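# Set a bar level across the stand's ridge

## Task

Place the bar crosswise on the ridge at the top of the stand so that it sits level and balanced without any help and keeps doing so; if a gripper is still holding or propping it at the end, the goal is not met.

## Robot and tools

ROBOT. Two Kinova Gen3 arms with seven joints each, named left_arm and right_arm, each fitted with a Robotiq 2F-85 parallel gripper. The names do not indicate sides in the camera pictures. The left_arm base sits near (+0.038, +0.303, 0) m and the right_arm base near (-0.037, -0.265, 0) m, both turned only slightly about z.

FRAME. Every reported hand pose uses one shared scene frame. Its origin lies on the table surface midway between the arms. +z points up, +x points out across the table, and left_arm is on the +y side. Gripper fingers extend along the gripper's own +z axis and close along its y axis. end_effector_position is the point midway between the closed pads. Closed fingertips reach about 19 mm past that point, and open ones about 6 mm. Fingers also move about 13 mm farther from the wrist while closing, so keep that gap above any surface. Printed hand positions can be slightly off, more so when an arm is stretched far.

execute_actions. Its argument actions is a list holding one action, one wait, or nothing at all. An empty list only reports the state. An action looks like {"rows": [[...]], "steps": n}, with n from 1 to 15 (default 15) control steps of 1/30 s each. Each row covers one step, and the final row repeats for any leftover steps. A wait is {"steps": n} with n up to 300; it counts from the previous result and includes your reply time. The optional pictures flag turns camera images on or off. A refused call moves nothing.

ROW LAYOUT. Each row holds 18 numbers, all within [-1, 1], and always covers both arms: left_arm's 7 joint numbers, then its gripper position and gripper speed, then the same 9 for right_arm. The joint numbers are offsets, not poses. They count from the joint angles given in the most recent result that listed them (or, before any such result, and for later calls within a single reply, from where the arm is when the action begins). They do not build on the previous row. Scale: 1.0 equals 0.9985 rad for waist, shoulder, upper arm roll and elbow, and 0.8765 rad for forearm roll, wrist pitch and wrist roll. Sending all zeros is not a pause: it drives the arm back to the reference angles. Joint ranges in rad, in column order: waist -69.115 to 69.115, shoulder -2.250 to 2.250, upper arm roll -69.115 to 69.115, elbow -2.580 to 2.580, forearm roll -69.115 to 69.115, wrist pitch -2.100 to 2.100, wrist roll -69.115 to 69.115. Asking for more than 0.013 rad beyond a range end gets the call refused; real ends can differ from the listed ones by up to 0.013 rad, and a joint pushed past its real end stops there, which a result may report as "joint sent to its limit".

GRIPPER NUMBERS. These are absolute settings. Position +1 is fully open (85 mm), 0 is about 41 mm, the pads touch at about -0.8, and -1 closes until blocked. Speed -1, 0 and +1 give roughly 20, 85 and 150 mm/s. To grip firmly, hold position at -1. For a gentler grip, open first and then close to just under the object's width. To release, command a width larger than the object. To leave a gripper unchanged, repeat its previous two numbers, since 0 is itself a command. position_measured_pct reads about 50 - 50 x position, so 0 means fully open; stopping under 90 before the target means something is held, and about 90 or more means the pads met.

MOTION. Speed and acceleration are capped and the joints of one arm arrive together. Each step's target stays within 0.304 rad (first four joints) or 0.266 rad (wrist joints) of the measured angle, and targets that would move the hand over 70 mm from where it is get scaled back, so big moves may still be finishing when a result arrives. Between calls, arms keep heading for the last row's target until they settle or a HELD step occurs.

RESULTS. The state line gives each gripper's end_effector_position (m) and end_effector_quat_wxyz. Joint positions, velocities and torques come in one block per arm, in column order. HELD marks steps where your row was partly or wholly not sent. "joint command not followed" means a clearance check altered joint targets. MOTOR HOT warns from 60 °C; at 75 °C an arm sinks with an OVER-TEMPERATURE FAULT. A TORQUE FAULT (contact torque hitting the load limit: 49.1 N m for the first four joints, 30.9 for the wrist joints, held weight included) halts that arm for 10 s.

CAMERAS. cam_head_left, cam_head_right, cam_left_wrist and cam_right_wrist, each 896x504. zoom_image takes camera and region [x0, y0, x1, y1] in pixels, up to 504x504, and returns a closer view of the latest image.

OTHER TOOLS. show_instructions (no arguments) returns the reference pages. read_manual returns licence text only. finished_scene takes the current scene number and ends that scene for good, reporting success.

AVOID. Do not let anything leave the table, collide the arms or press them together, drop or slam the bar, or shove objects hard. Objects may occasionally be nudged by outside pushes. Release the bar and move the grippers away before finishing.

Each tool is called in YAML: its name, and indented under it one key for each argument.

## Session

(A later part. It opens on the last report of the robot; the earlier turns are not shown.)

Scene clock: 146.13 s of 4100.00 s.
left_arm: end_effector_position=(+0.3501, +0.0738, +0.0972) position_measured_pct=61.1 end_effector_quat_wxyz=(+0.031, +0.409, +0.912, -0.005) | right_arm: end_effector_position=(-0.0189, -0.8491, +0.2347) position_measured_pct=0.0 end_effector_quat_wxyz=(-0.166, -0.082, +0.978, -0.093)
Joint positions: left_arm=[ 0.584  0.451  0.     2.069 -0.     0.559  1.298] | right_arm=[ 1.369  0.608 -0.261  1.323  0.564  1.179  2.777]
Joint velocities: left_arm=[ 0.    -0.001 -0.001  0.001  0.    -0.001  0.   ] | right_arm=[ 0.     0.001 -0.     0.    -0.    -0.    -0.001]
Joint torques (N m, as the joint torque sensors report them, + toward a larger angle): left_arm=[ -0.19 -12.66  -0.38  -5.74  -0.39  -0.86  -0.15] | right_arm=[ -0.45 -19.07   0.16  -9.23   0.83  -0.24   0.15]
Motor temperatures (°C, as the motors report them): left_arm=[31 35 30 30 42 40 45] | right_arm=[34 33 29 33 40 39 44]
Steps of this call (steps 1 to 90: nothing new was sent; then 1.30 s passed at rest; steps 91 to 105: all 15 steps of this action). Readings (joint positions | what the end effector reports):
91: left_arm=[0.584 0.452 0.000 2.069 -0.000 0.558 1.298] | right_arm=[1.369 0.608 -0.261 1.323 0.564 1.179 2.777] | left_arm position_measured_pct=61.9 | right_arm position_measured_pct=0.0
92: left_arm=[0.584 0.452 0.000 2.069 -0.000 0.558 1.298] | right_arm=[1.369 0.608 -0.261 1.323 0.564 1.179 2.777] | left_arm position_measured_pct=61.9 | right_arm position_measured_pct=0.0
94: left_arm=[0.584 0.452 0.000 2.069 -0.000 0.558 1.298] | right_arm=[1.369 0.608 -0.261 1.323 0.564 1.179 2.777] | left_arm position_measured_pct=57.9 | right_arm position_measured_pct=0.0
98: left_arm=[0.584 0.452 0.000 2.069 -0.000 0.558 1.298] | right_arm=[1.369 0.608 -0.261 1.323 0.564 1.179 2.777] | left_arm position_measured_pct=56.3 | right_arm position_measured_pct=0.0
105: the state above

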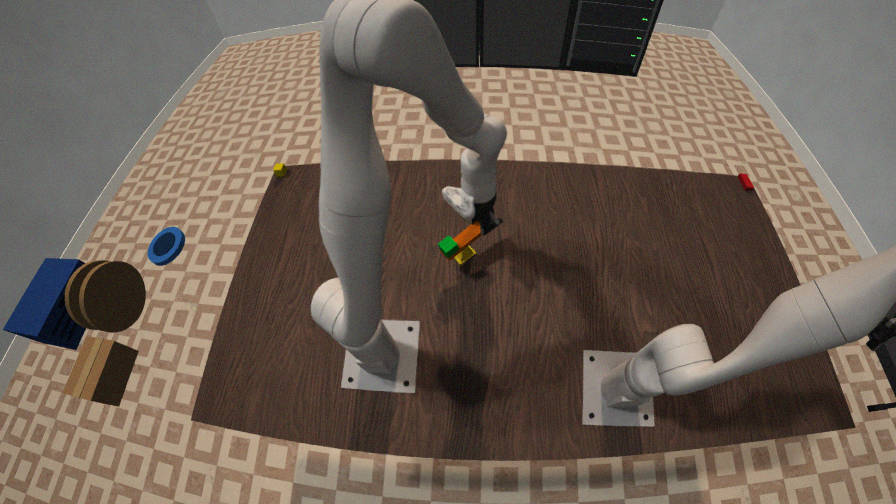

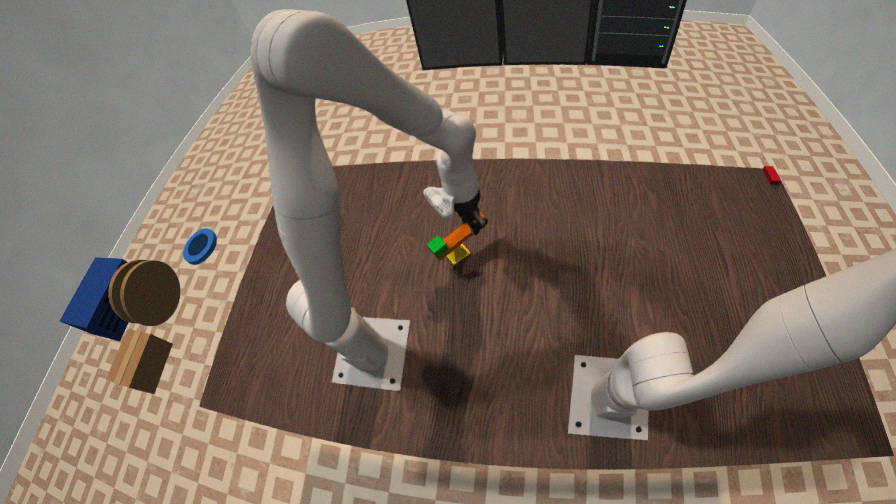

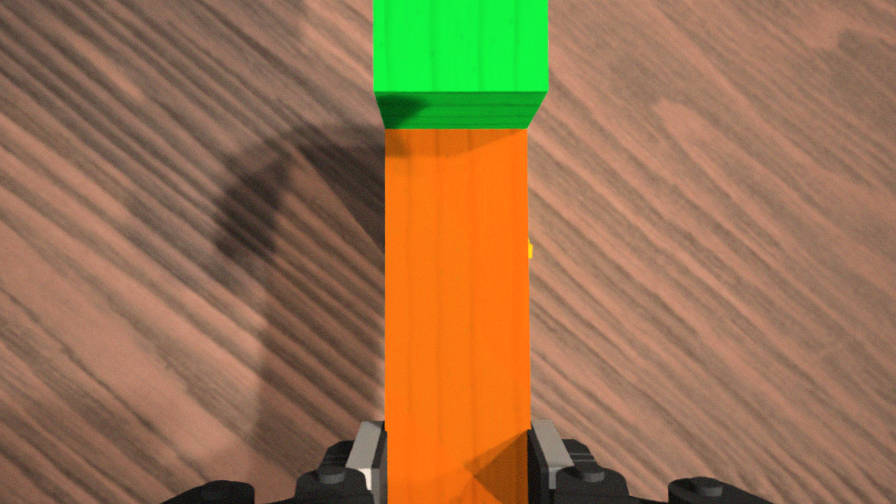

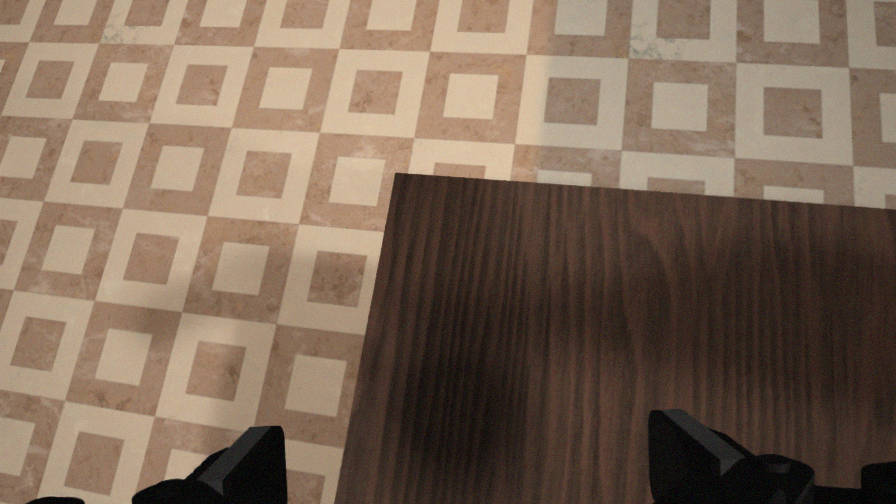

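execute_actions:
  actions:
    - {"rows":[[0,-0.003,0,0,0,0.003,0,-1,0,0,0,0,0,0,0,0,1,0],[0,-0.003,0,0,0,0.003,0,-1,0,0,0,0,0,0,0,0,1,0],[0,0.036,0,-0.065,0,0.1,0,-1,0,0,0,0,0,0,0,0,1,0],[0,0.036,0,-0.065,0,0.1,0,-1,0,0,0,0,0,0,0,0,1,0],[0,0.036,0,-0.065,0,0.1,0,-1,0,0,0,0,0,0,0,0,1,0],[0,0.036,0,-0.065,0,0.1,0,-1,0,0,0,0,0,0,0,0,1,0],[0,0.078,0,-0.13,0,0.196,0,-1,0,0,0,0,0,0,0,0,1,0]],"steps":15}
  pictures: false

execute_actions:
  actions:
    - {"steps":25}

Scene clock: 153.23 s of 4100.00 s.
left_arm: end_effector_position=(+0.3542, +0.0712, +0.0925) position_measured_pct=61.1 end_effector_quat_wxyz=(-0.027, +0.409, +0.912, +0.004) | right_arm: end_effector_position=(-0.0189, -0.8491, +0.2347) position_measured_pct=0.0 end_effector_quat_wxyz=(-0.166, -0.082, +0.978, -0.093)
Joint positions: left_arm=[ 0.584  0.525  0.     1.942 -0.     0.728  1.298] | right_arm=[ 1.369  0.608 -0.261  1.323  0.564  1.179  2.777]
Joint velocities: left_arm=[ 0.     0.032  0.001 -0.035  0.     0.038 -0.001] | right_arm=[-0.    -0.002 -0.     0.     0.     0.    -0.001]
Joint torques (N m, as the joint torque sensors report them, + toward a larger angle): left_arm=[  0.03 -15.2    0.02  -5.07  -0.78   0.01  -0.21] | right_arm=[ -0.58 -19.03   0.06  -9.34   0.76  -0.2   -0.02]
Motor temperatures (°C, as the motors report them): left_arm=[31 35 30 30 42 40 45] | right_arm=[34 33 29 33 40 39 44]
Steps of this call (steps 1 to 15: the robot went on to your last target; steps 16 to 90: nothing new was sent; then 3.60 s passed at rest; steps 91 to 105: all 15 steps of this action). Readings (joint positions | what the end effector reports):
91: left_arm=[0.584 0.451 0.000 2.069 -0.000 0.559 1.298] | right_arm=[1.369 0.608 -0.261 1.323 0.564 1.179 2.777] | left_arm position_measured_pct=61.1 | right_arm position_measured_pct=0.0
92: left_arm=[0.584 0.449 0.000 2.069 -0.000 0.560 1.298] | right_arm=[1.369 0.608 -0.261 1.323 0.564 1.179 2.777] | left_arm position_measured_pct=61.1 | right_arm position_measured_pct=0.0
94: left_arm=[0.584 0.454 0.000 2.064 -0.000 0.568 1.298] | right_arm=[1.369 0.608 -0.261 1.323 0.564 1.179 2.777] | left_arm position_measured_pct=61.1 | right_arm position_measured_pct=0.0
98: left_arm=[0.584 0.487 0.000 2.009 -0.000 0.641 1.298] | right_arm=[1.369 0.608 -0.261 1.323 0.564 1.179 2.777] | left_arm position_measured_pct=61.1 | right_arm position_measured_pct=0.0
105: the state above

Scene clock: 154.07 s of 4100.00 s.
left_arm: end_effector_position=(+0.3542, +0.0712, +0.0917) position_measured_pct=61.1 end_effector_quat_wxyz=(-0.028, +0.409, +0.912, +0.004) | right_arm: end_effector_position=(-0.0189, -0.8491, +0.2347) position_measured_pct=0.0 end_effector_quat_wxyz=(-0.166, -0.082, +0.978, -0.093)
Joint positions: left_arm=[ 0.584  0.529  0.     1.939 -0.     0.731  1.298] | right_arm=[ 1.369  0.608 -0.261  1.323  0.564  1.179  2.777]
Joint velocities: left_arm=[-0.    -0.    -0.001 -0.    -0.001 -0.    -0.001] | right_arm=[ 0.001  0.001 -0.     0.     0.     0.    -0.001]
Joint torques (N m, as the joint torque sensors report them, + toward a larger angle): left_arm=[  0.07 -14.44   0.21  -4.82  -0.39   0.12   0.13] | right_arm=[ -0.43 -19.1    0.24  -9.64   0.85  -0.06   0.05]
Motor temperatures (°C, as the motors report them): left_arm=[31 35 30 30 42 40 45] | right_arm=[34 33 29 33 40 39 44]
Steps of this call (steps 1 to 15: the robot went on to your last target; steps 16 to 25: nothing new was sent). Readings (joint positions | what the end effector reports):
1: left_arm=[0.584 0.526 0.000 1.941 -0.000 0.729 1.298] | right_arm=[1.369 0.608 -0.261 1.323 0.564 1.179 2.777] | left_arm position_measured_pct=61.1 | right_arm position_measured_pct=0.0
2: left_arm=[0.584 0.527 0.000 1.940 -0.000 0.730 1.298] | right_arm=[1.369 0.608 -0.261 1.323 0.564 1.179 2.777] | left_arm position_measured_pct=61.1 | right_arm position_measured_pct=0.0
4: left_arm=[0.584 0.528 0.000 1.940 -0.000 0.731 1.298] | right_arm=[1.369 0.608 -0.261 1.323 0.564 1.179 2.777] | left_arm position_measured_pct=61.1 | right_arm position_measured_pct=0.0
8: left_arm=[0.584 0.528 0.000 1.939 -0.000 0.731 1.298] | right_arm=[1.369 0.608 -0.261 1.323 0.564 1.179 2.777] | left_arm position_measured_pct=61.1 | right_arm position_measured_pct=0.0
25: the state above
All arms were judged still, so your last target was given up. Only a new action makes them travel on or press farther. Fingers that are still opening or closing keep moving.

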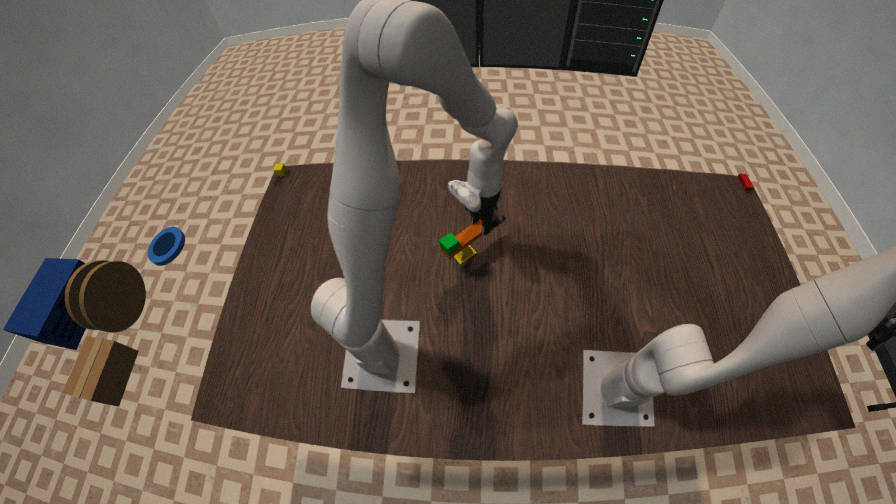

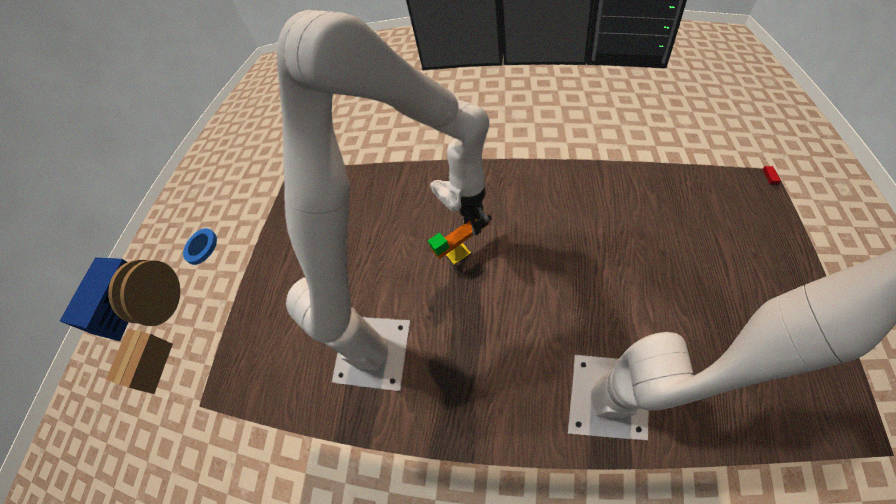

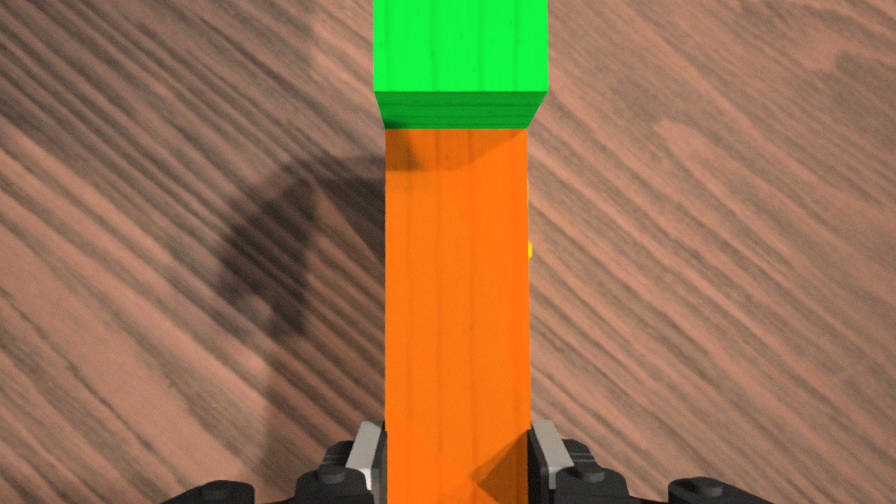

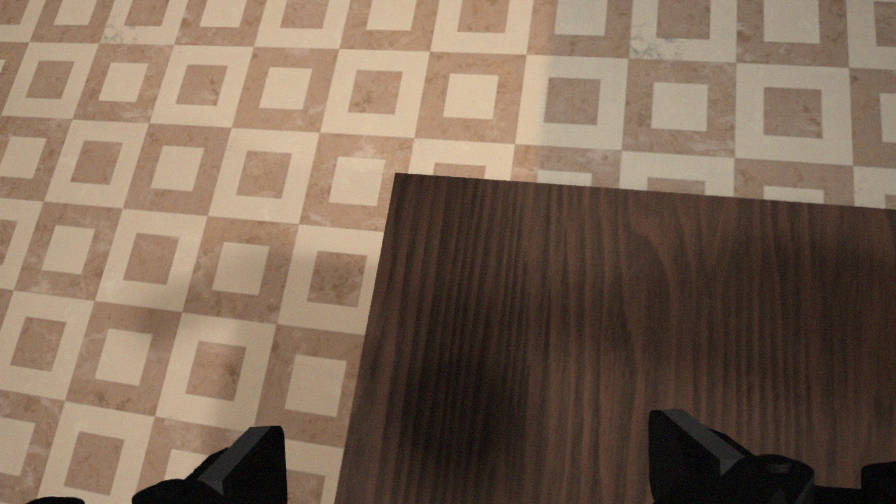

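Still ~249; shift back 1.2 mm.

execute_actions:
  actions:
    - {"rows":[[0,0,0,-0.004,0,0.002,0,-1,0,0,0,0,0,0,0,0,1,0],[0,0,0,-0.004,0,0.002,0,-1,0,0,0,0,0,0,0,0,1,0],[0,0,0,-0.004,0,0.002,0,-1,0,0,0,0,0,0,0,0,1,0],[0,0,0,-0.004,0,0.002,0,-1,0,0,0,0,0,0,0,0,1,0],[0,0,0,-0.004,0,0.002,0,-1,0,0,0,0,0,0,0,0,1,0],[0,0.003,0,-0.004,0,0.002,0,-1,0,0,0,0,0,0,0,0,1,0]],"steps":15}

Scene clock: 159.93 s of 4100.00 s.
left_arm: end_effector_position=(+0.3553, +0.0704, +0.0917) position_measured_pct=61.1 end_effector_quat_wxyz=(-0.028, +0.409, +0.912, +0.004) | right_arm: end_effector_position=(-0.0189, -0.8491, +0.2347) position_measured_pct=0.0 end_effector_quat_wxyz=(-0.166, -0.082, +0.978, -0.093)
Joint positions: left_arm=[ 0.584  0.531  0.     1.935 -0.     0.733  1.298] | right_arm=[ 1.369  0.608 -0.261  1.323  0.564  1.179  2.777]
Joint velocities: left_arm=[ 0.     0.     0.    -0.001 -0.     0.001 -0.   ] | right_arm=[-0.     0.    -0.    -0.     0.    -0.     0.001]
Joint torques (N m, as the joint torque sensors report them, + toward a larger angle): left_arm=[  0.26 -14.05  -0.41  -5.42  -0.28   0.16  -0.29] | right_arm=[ -0.54 -18.89   0.17  -9.49   0.89  -0.27  -0.05]
Motor temperatures (°C, as the motors report them): left_arm=[31 35 30 30 42 40 45] | right_arm=[34 33 29 33 40 39 44]
Steps of this call (steps 1 to 90: nothing new was sent; then 2.37 s passed at rest; steps 91 to 105: all 15 steps of this action). Readings (joint positions | what the end effector reports):
91: left_arm=[0.584 0.529 0.000 1.939 -0.000 0.731 1.298] | right_arm=[1.369 0.608 -0.261 1.323 0.564 1.179 2.777] | left_arm position_measured_pct=61.1 | right_arm position_measured_pct=0.0
92: left_arm=[0.584 0.528 0.000 1.938 -0.000 0.732 1.298] | right_arm=[1.369 0.608 -0.261 1.323 0.564 1.179 2.777] | left_arm position_measured_pct=61.1 | right_arm position_measured_pct=0.0
94: left_arm=[0.584 0.529 0.000 1.936 -0.000 0.732 1.298] | right_arm=[1.369 0.608 -0.261 1.323 0.564 1.179 2.777] | left_arm position_measured_pct=61.1 | right_arm position_measured_pct=0.0
98: left_arm=[0.584 0.530 0.000 1.935 -0.000 0.733 1.298] | right_arm=[1.369 0.608 -0.261 1.323 0.564 1.179 2.777] | left_arm position_measured_pct=61.1 | right_arm position_measured_pct=0.0
105: the state above

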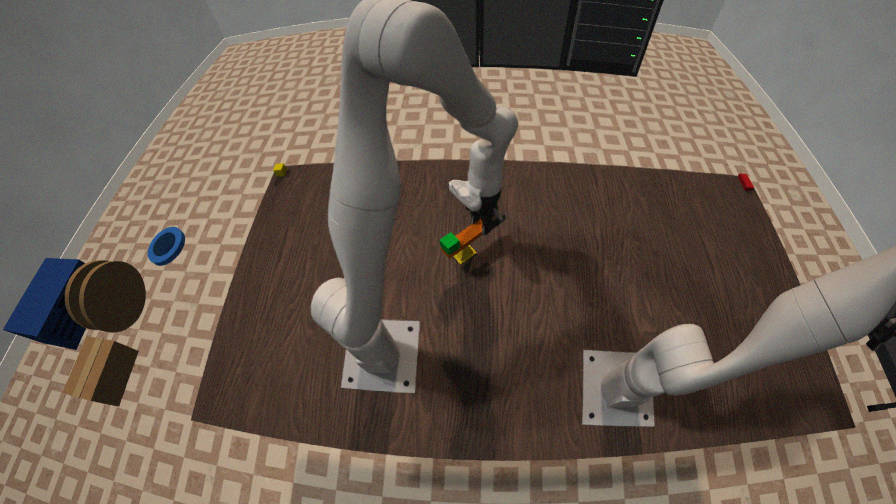

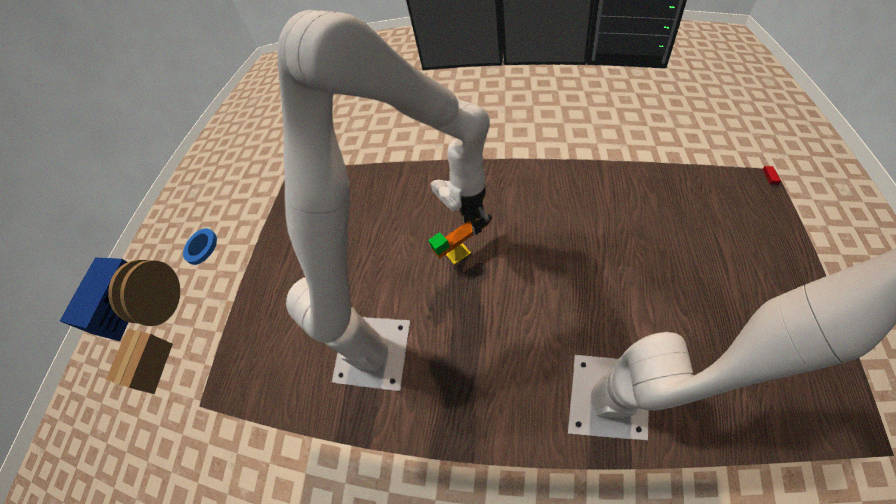

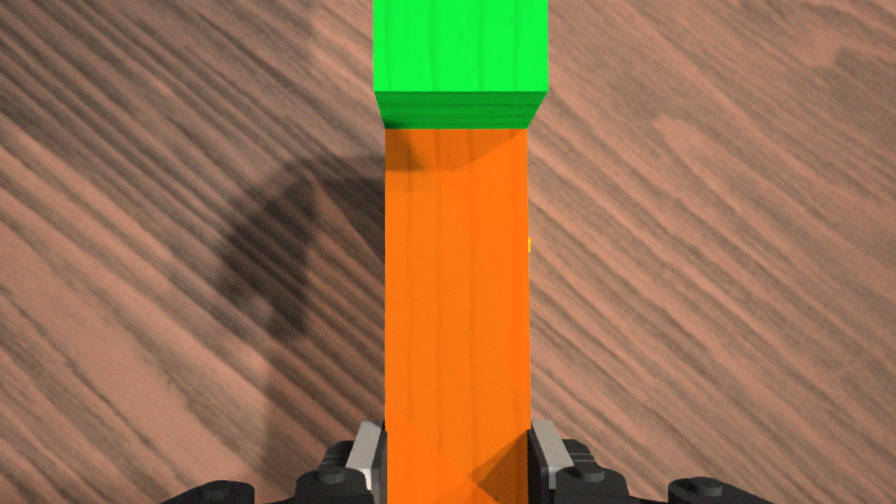

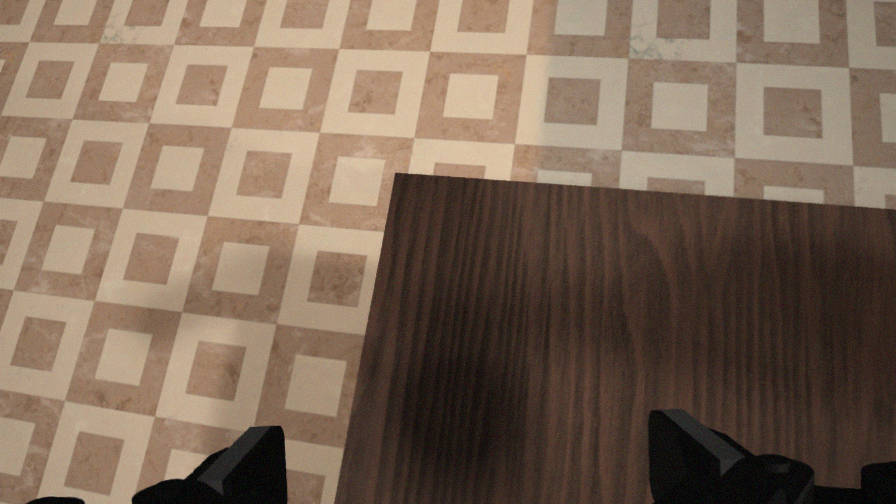

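execute_actions:
  actions:
    - {"rows":[[0,0.001,0,0,0,0,0,-0.1,-1,0,0,0,0,0,0,0,1,0],[0,0.001,0,0,0,0,0,-0.1,-1,0,0,0,0,0,0,0,1,0],[0,0.001,0,0,0,0,0,-0.1,-1,0,0,0,0,0,0,0,1,0],[0,0.001,0,0,0,0,0,-0.1,-1,0,0,0,0,0,0,0,1,0],[0,0.001,0,0,0,0,0,-0.1,-1,0,0,0,0,0,0,0,1,0],[0,0.001,0,0,0,0,0,-0.1,-1,0,0,0,0,0,0,0,1,0],[0,0.001,0,0,0,0,0,-0.1,-1,0,0,0,0,0,0,0,1,0],[0,0.001,0,0,0,0,0,-0.1,-1,0,0,0,0,0,0,0,1,0],[0,0.001,0,0,0,0,0,-0.1,-1,0,0,0,0,0,0,0,1,0],[0,0.001,0,0,0,0,0,-0.1,-1,0,0,0,0,0,0,0,1,0],[0,0.001,0,0,0,0,0,-1,0,0,0,0,0,0,0,0,1,0]],"steps":15}

Scene clock: 165.30 s of 4100.00 s.
left_arm: end_effector_position=(+0.3553, +0.0705, +0.0915) position_measured_pct=59.9 end_effector_quat_wxyz=(-0.028, +0.409, +0.912, +0.004) | right_arm: end_effector_position=(-0.0189, -0.8491, +0.2347) position_measured_pct=0.0 end_effector_quat_wxyz=(-0.166, -0.082, +0.978, -0.093)
Joint positions: left_arm=[ 0.584  0.531  0.     1.935 -0.     0.733  1.298] | right_arm=[ 1.369  0.608 -0.261  1.323  0.564  1.179  2.777]
Joint velocities: left_arm=[ 0.002 -0.005  0.    -0.002 -0.     0.005  0.   ] | right_arm=[-0.    -0.001 -0.     0.     0.    -0.    -0.   ]
Joint torques (N m, as the joint torque sensors report them, + toward a larger angle): left_arm=[ -0.27 -14.39   0.05  -5.22  -0.61  -0.08  -0.18] | right_arm=[ -0.58 -19.31   0.42  -9.17   0.75  -0.19  -0.06]
Motor temperatures (°C, as the motors report them): left_arm=[31 35 30 30 42 40 45] | right_arm=[34 33 29 33 40 39 44]
Steps of this call (steps 1 to 15: the robot went on to your last target; steps 16 to 90: nothing new was sent; then 1.87 s passed at rest; steps 91 to 105: all 15 steps of this action). Readings (joint positions | what the end effector reports):
91: left_arm=[0.584 0.531 0.000 1.935 -0.000 0.733 1.298] | right_arm=[1.369 0.608 -0.261 1.323 0.564 1.179 2.777] | left_arm position_measured_pct=61.1 | right_arm position_measured_pct=0.0
92: left_arm=[0.584 0.531 0.000 1.935 -0.000 0.733 1.298] | right_arm=[1.369 0.608 -0.261 1.323 0.564 1.179 2.777] | left_arm position_measured_pct=61.1 | right_arm position_measured_pct=0.0
94: left_arm=[0.584 0.531 0.000 1.935 -0.000 0.733 1.298] | right_arm=[1.369 0.608 -0.261 1.323 0.564 1.179 2.777] | left_arm position_measured_pct=59.5 | right_arm position_measured_pct=0.0
98: left_arm=[0.584 0.532 0.000 1.935 -0.000 0.733 1.298] | right_arm=[1.369 0.608 -0.261 1.323 0.564 1.179 2.777] | left_arm position_measured_pct=57.1 | right_arm position_measured_pct=0.0
105: the state above

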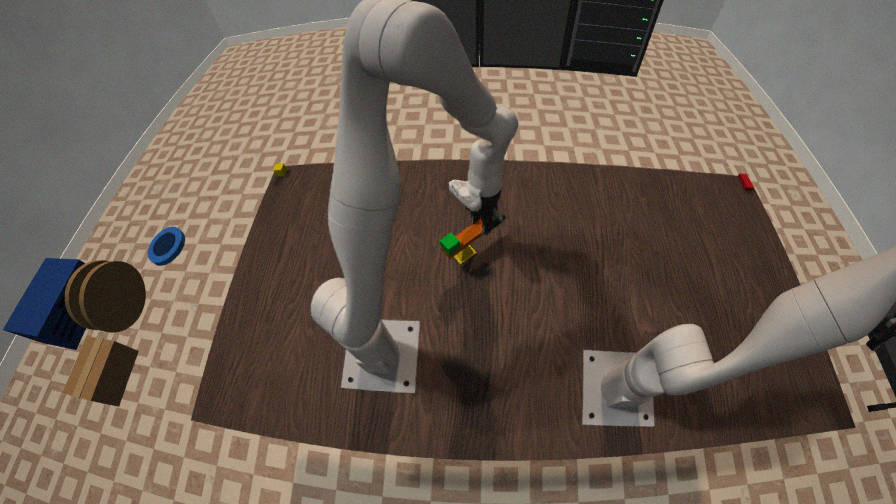

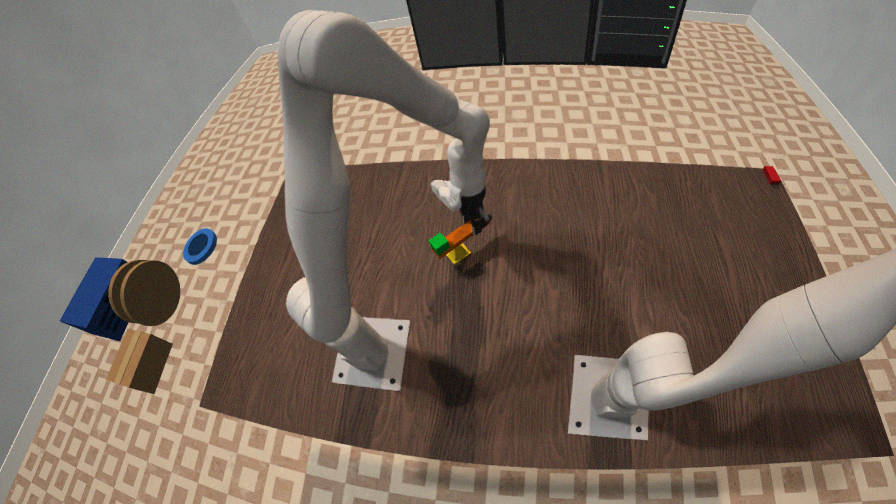

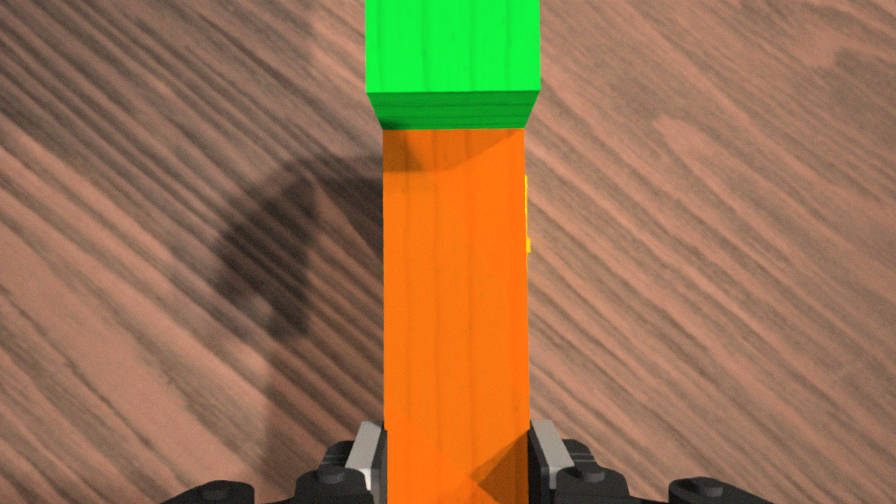

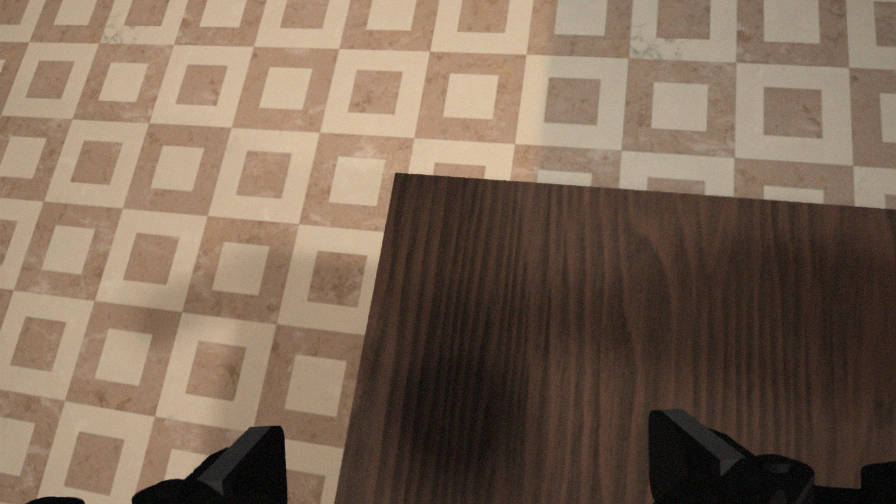

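Stable. Release.

execute_actions:
  actions:
    - {"rows":[[0,0,0,0,0,0,0,0.5,-1,0,0,0,0,0,0,0,1,0]],"steps":15}
  pictures: false

execute_actions:
  actions:
    - {"steps":25}
  pictures: false

execute_actions:
  actions:
    - {"rows":[[0,-0.1,0,-0.07,0,0.19,0,0.5,-1,0,0,0,0,0,0,0,1,0]],"steps":15}
  pictures: false

execute_actions:
  actions:
    - {"steps":60}

Scene clock: 169.77 s of 4100.00 s.
left_arm: end_effector_position=(+0.3553, +0.0705, +0.0915) position_measured_pct=52.4 end_effector_quat_wxyz=(-0.028, +0.409, +0.912, +0.004) | right_arm: end_effector_position=(-0.0189, -0.8491, +0.2347) position_measured_pct=0.0 end_effector_quat_wxyz=(-0.166, -0.082, +0.978, -0.093)
Joint positions: left_arm=[ 0.584  0.531  0.     1.935 -0.     0.733  1.298] | right_arm=[ 1.369  0.608 -0.261  1.323  0.564  1.179  2.777]
Joint velocities: left_arm=[ 0.    -0.    -0.     0.001  0.001  0.     0.   ] | right_arm=[ 0.    -0.    -0.001 -0.     0.     0.    -0.   ]
Joint torques (N m, as the joint torque sensors report them, + toward a larger angle): left_arm=[  0.26 -15.02  -0.16  -4.99  -0.69   0.07  -0.14] | right_arm=[ -0.36 -19.28   0.35  -9.38   0.78  -0.2    0.11]
Motor temperatures (°C, as the motors report them): left_arm=[31 35 30 30 42 40 45] | right_arm=[34 33 29 33 40 39 44]
Steps of this call (steps 1 to 15: the robot went on to your last target; steps 16 to 90: nothing new was sent; then 0.97 s passed at rest; steps 91 to 105: all 15 steps of this action). Readings (joint positions | what the end effector reports):
91: left_arm=[0.584 0.531 0.000 1.935 -0.000 0.733 1.298] | right_arm=[1.369 0.608 -0.261 1.323 0.564 1.179 2.777] | left_arm position_measured_pct=61.1 | right_arm position_measured_pct=0.0
92: left_arm=[0.584 0.531 0.000 1.935 -0.000 0.734 1.298] | right_arm=[1.369 0.608 -0.261 1.323 0.564 1.179 2.777] | left_arm position_measured_pct=61.1 | right_arm position_measured_pct=0.0
94: left_arm=[0.584 0.531 0.000 1.935 -0.000 0.733 1.298] | right_arm=[1.369 0.608 -0.261 1.323 0.564 1.179 2.777] | left_arm position_measured_pct=59.5 | right_arm position_measured_pct=0.0
98: left_arm=[0.584 0.531 0.000 1.935 -0.000 0.733 1.298] | right_arm=[1.369 0.608 -0.261 1.323 0.564 1.179 2.777] | left_arm position_measured_pct=57.1 | right_arm position_measured_pct=0.0
105: the state above

Scene clock: 170.60 s of 4100.00 s.
left_arm: end_effector_position=(+0.3553, +0.0705, +0.0915) position_measured_pct=34.9 end_effector_quat_wxyz=(-0.028, +0.409, +0.912, +0.004) | right_arm: end_effector_position=(-0.0189, -0.8491, +0.2347) position_measured_pct=0.0 end_effector_quat_wxyz=(-0.166, -0.082, +0.978, -0.093)
Joint positions: left_arm=[ 0.584  0.531  0.     1.935 -0.     0.733  1.298] | right_arm=[ 1.369  0.608 -0.261  1.323  0.564  1.179  2.777]
Joint velocities: left_arm=[-0.     0.    -0.     0.001 -0.001 -0.001 -0.   ] | right_arm=[ 0.    -0.002  0.    -0.    -0.     0.     0.   ]
Joint torques (N m, as the joint torque sensors report them, + toward a larger angle): left_arm=[ -0.18 -14.91  -0.09  -5.11  -0.47   0.36  -0.06] | right_arm=[ -0.53 -19.12   0.12  -9.42   0.91  -0.16   0.04]
Motor temperatures (°C, as the motors report them): left_arm=[31 35 30 30 42 40 45] | right_arm=[34 33 29 33 40 39 44]
Steps of this call (steps 1 to 15: the robot went on to your last target; steps 16 to 25: nothing new was sent). Readings (joint positions | what the end effector reports):
1: left_arm=[0.584 0.531 0.000 1.935 -0.000 0.733 1.298] | right_arm=[1.369 0.608 -0.261 1.323 0.564 1.179 2.777] | left_arm position_measured_pct=51.6 | right_arm position_measured_pct=0.0
2: left_arm=[0.584 0.531 0.000 1.935 -0.000 0.733 1.298] | right_arm=[1.369 0.608 -0.261 1.323 0.564 1.179 2.777] | left_arm position_measured_pct=50.8 | right_arm position_measured_pct=0.0
4: left_arm=[0.584 0.531 0.000 1.935 -0.000 0.733 1.298] | right_arm=[1.369 0.608 -0.261 1.323 0.564 1.179 2.777] | left_arm position_measured_pct=49.6 | right_arm position_measured_pct=0.0
8: left_arm=[0.584 0.531 0.000 1.935 -0.000 0.733 1.298] | right_arm=[1.369 0.608 -0.261 1.323 0.564 1.179 2.777] | left_arm position_measured_pct=46.8 | right_arm position_measured_pct=0.0
25: the state above
All arms were judged still, so your last target was given up. Only a new action makes them travel on or press farther. Fingers that are still opening or closing keep moving.

Scene clock: 171.10 s of 4100.00 s.
left_arm: end_effector_position=(+0.3571, +0.0693, +0.1471) position_measured_pct=25.4 end_effector_quat_wxyz=(-0.027, +0.409, +0.912, +0.004) | right_arm: end_effector_position=(-0.0189, -0.8491, +0.2347) position_measured_pct=0.0 end_effector_quat_wxyz=(-0.166, -0.082, +0.978, -0.093)
Joint positions: left_arm=[ 0.584  0.433  0.     1.865 -0.     0.9    1.298] | right_arm=[ 1.369  0.608 -0.261  1.323  0.564  1.179  2.777]
Joint velocities: left_arm=[ 0.001 -0.012  0.001 -0.001 -0.002  0.002 -0.001] | right_arm=[ 0.    -0.001 -0.    -0.     0.     0.     0.   ]
Joint torques (N m, as the joint torque sensors report them, + toward a larger angle): left_arm=[ -0.16 -14.29  -0.41  -6.55  -0.43  -0.03  -0.36] | right_arm=[ -0.56 -19.02   0.24  -9.27   0.77  -0.07  -0.02]
Motor temperatures (°C, as the motors report them): left_arm=[31 35 30 30 42 40 45] | right_arm=[34 33 29 33 40 39 44]
Steps of this call (steps 1 to 15: all 15 steps of this action). Readings (joint positions | what the end effector reports):
1: left_arm=[0.584 0.530 0.000 1.934 -0.000 0.734 1.298] | right_arm=[1.369 0.608 -0.261 1.323 0.564 1.179 2.777] | left_arm position_measured_pct=34.1 | right_arm position_measured_pct=0.0
2: left_arm=[0.584 0.524 0.000 1.931 -0.000 0.742 1.298] | right_arm=[1.369 0.608 -0.261 1.323 0.564 1.179 2.777] | left_arm position_measured_pct=33.3 | right_arm position_measured_pct=0.0
4: left_arm=[0.584 0.495 0.000 1.913 -0.000 0.785 1.298] | right_arm=[1.369 0.608 -0.261 1.323 0.564 1.179 2.777] | left_arm position_measured_pct=32.1 | right_arm position_measured_pct=0.0
8: left_arm=[0.584 0.441 0.000 1.870 -0.000 0.886 1.298] | right_arm=[1.369 0.608 -0.261 1.323 0.564 1.179 2.777] | left_arm position_measured_pct=29.0 | right_arm position_measured_pct=0.0
15: the state above

Scene clock: 173.10 s of 4100.00 s.
left_arm: end_effector_position=(+0.3573, +0.0692, +0.1477) position_measured_pct=25.0 end_effector_quat_wxyz=(-0.027, +0.409, +0.912, +0.004) | right_arm: end_effector_position=(-0.0189, -0.8491, +0.2347) position_measured_pct=0.0 end_effector_quat_wxyz=(-0.166, -0.082, +0.978, -0.093)
Joint positions: left_arm=[ 0.584  0.431  0.     1.865 -0.     0.9    1.298] | right_arm=[ 1.369  0.608 -0.261  1.323  0.564  1.179  2.777]
Joint velocities: left_arm=[ 0.001 -0.001  0.001  0.001  0.    -0.001  0.001] | right_arm=[ 0.001 -0.     0.    -0.     0.     0.     0.   ]
Joint torques (N m, as the joint torque sensors report them, + toward a larger angle): left_arm=[ -0.17 -14.73  -0.19  -6.17  -0.35  -0.01  -0.19] | right_arm=[ -0.48 -18.94   0.31  -9.17   0.82  -0.14   0.18]
Motor temperatures (°C, as the motors report them): left_arm=[31 35 30 30 42 40 45] | right_arm=[34 33 29 33 40 39 44]
Steps of this call (steps 1 to 15: the robot went on to your last target; steps 16 to 60: nothing new was sent). Readings (joint positions | what the end effector reports):
1: left_arm=[0.584 0.432 0.000 1.865 -0.000 0.900 1.298] | right_arm=[1.369 0.608 -0.261 1.323 0.564 1.179 2.777] | left_arm position_measured_pct=25.0 | right_arm position_measured_pct=0.0
2: left_arm=[0.584 0.432 0.000 1.865 -0.000 0.900 1.298] | right_arm=[1.369 0.608 -0.261 1.323 0.564 1.179 2.777] | left_arm position_measured_pct=25.0 | right_arm position_measured_pct=0.0
4: left_arm=[0.584 0.432 0.000 1.865 -0.000 0.900 1.298] | right_arm=[1.369 0.608 -0.261 1.323 0.564 1.179 2.777] | left_arm position_measured_pct=25.0 | right_arm position_measured_pct=0.0
8: left_arm=[0.584 0.432 0.000 1.865 -0.000 0.900 1.298] | right_arm=[1.369 0.608 -0.261 1.323 0.564 1.179 2.777] | left_arm position_measured_pct=25.0 | right_arm position_measured_pct=0.0
60: the state above
All arms were judged still, so your last target was given up. Only a new action makes them travel on or press farther. Fingers that are still opening or closing keep moving.

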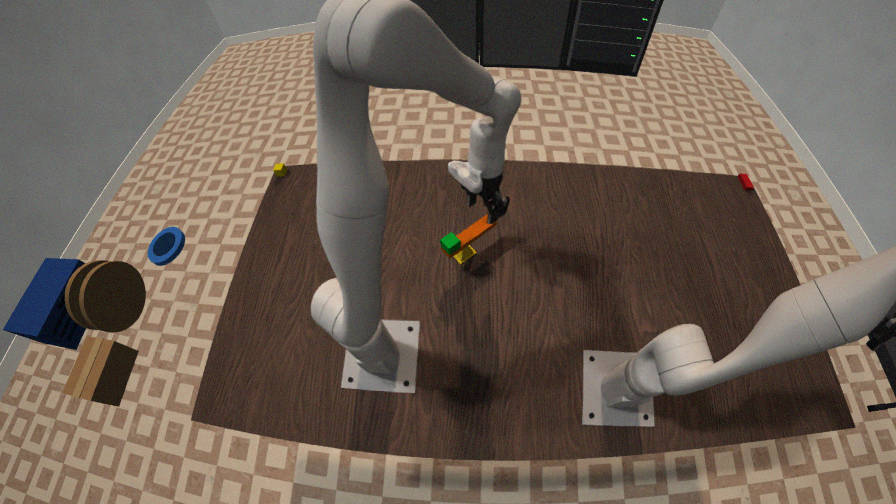

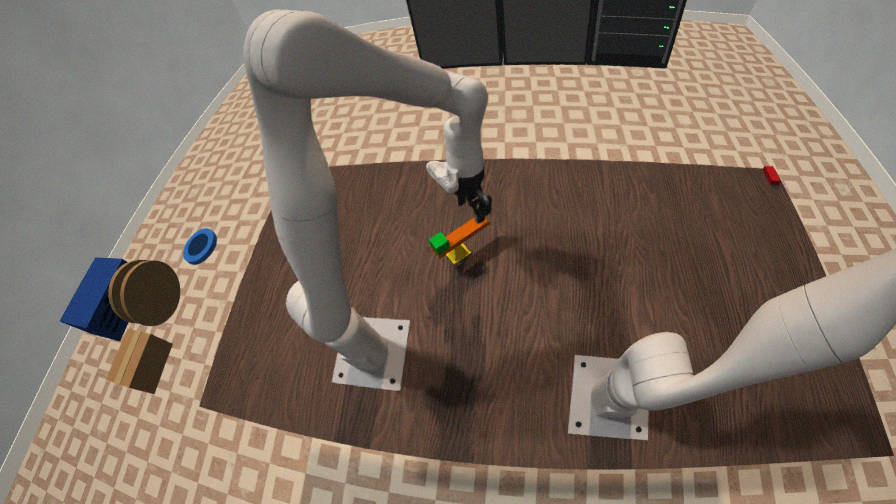

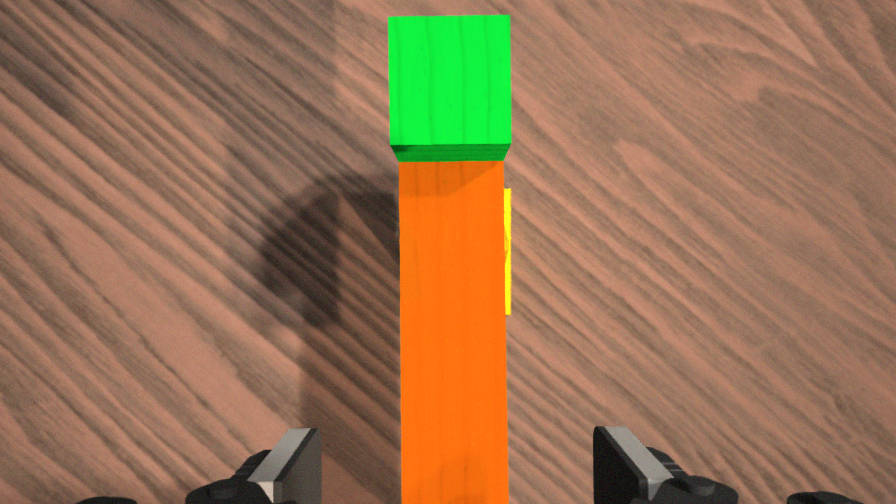

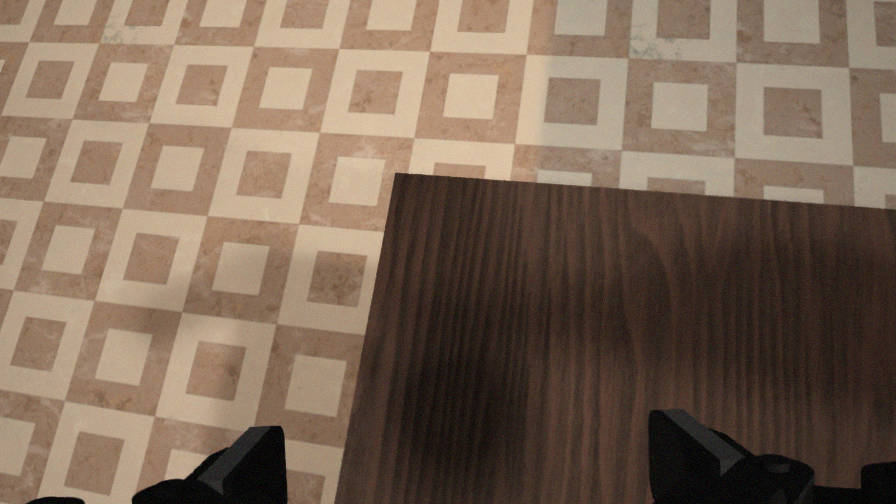

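finished_scene:
  scene: 2

The scene is finished: the task was done.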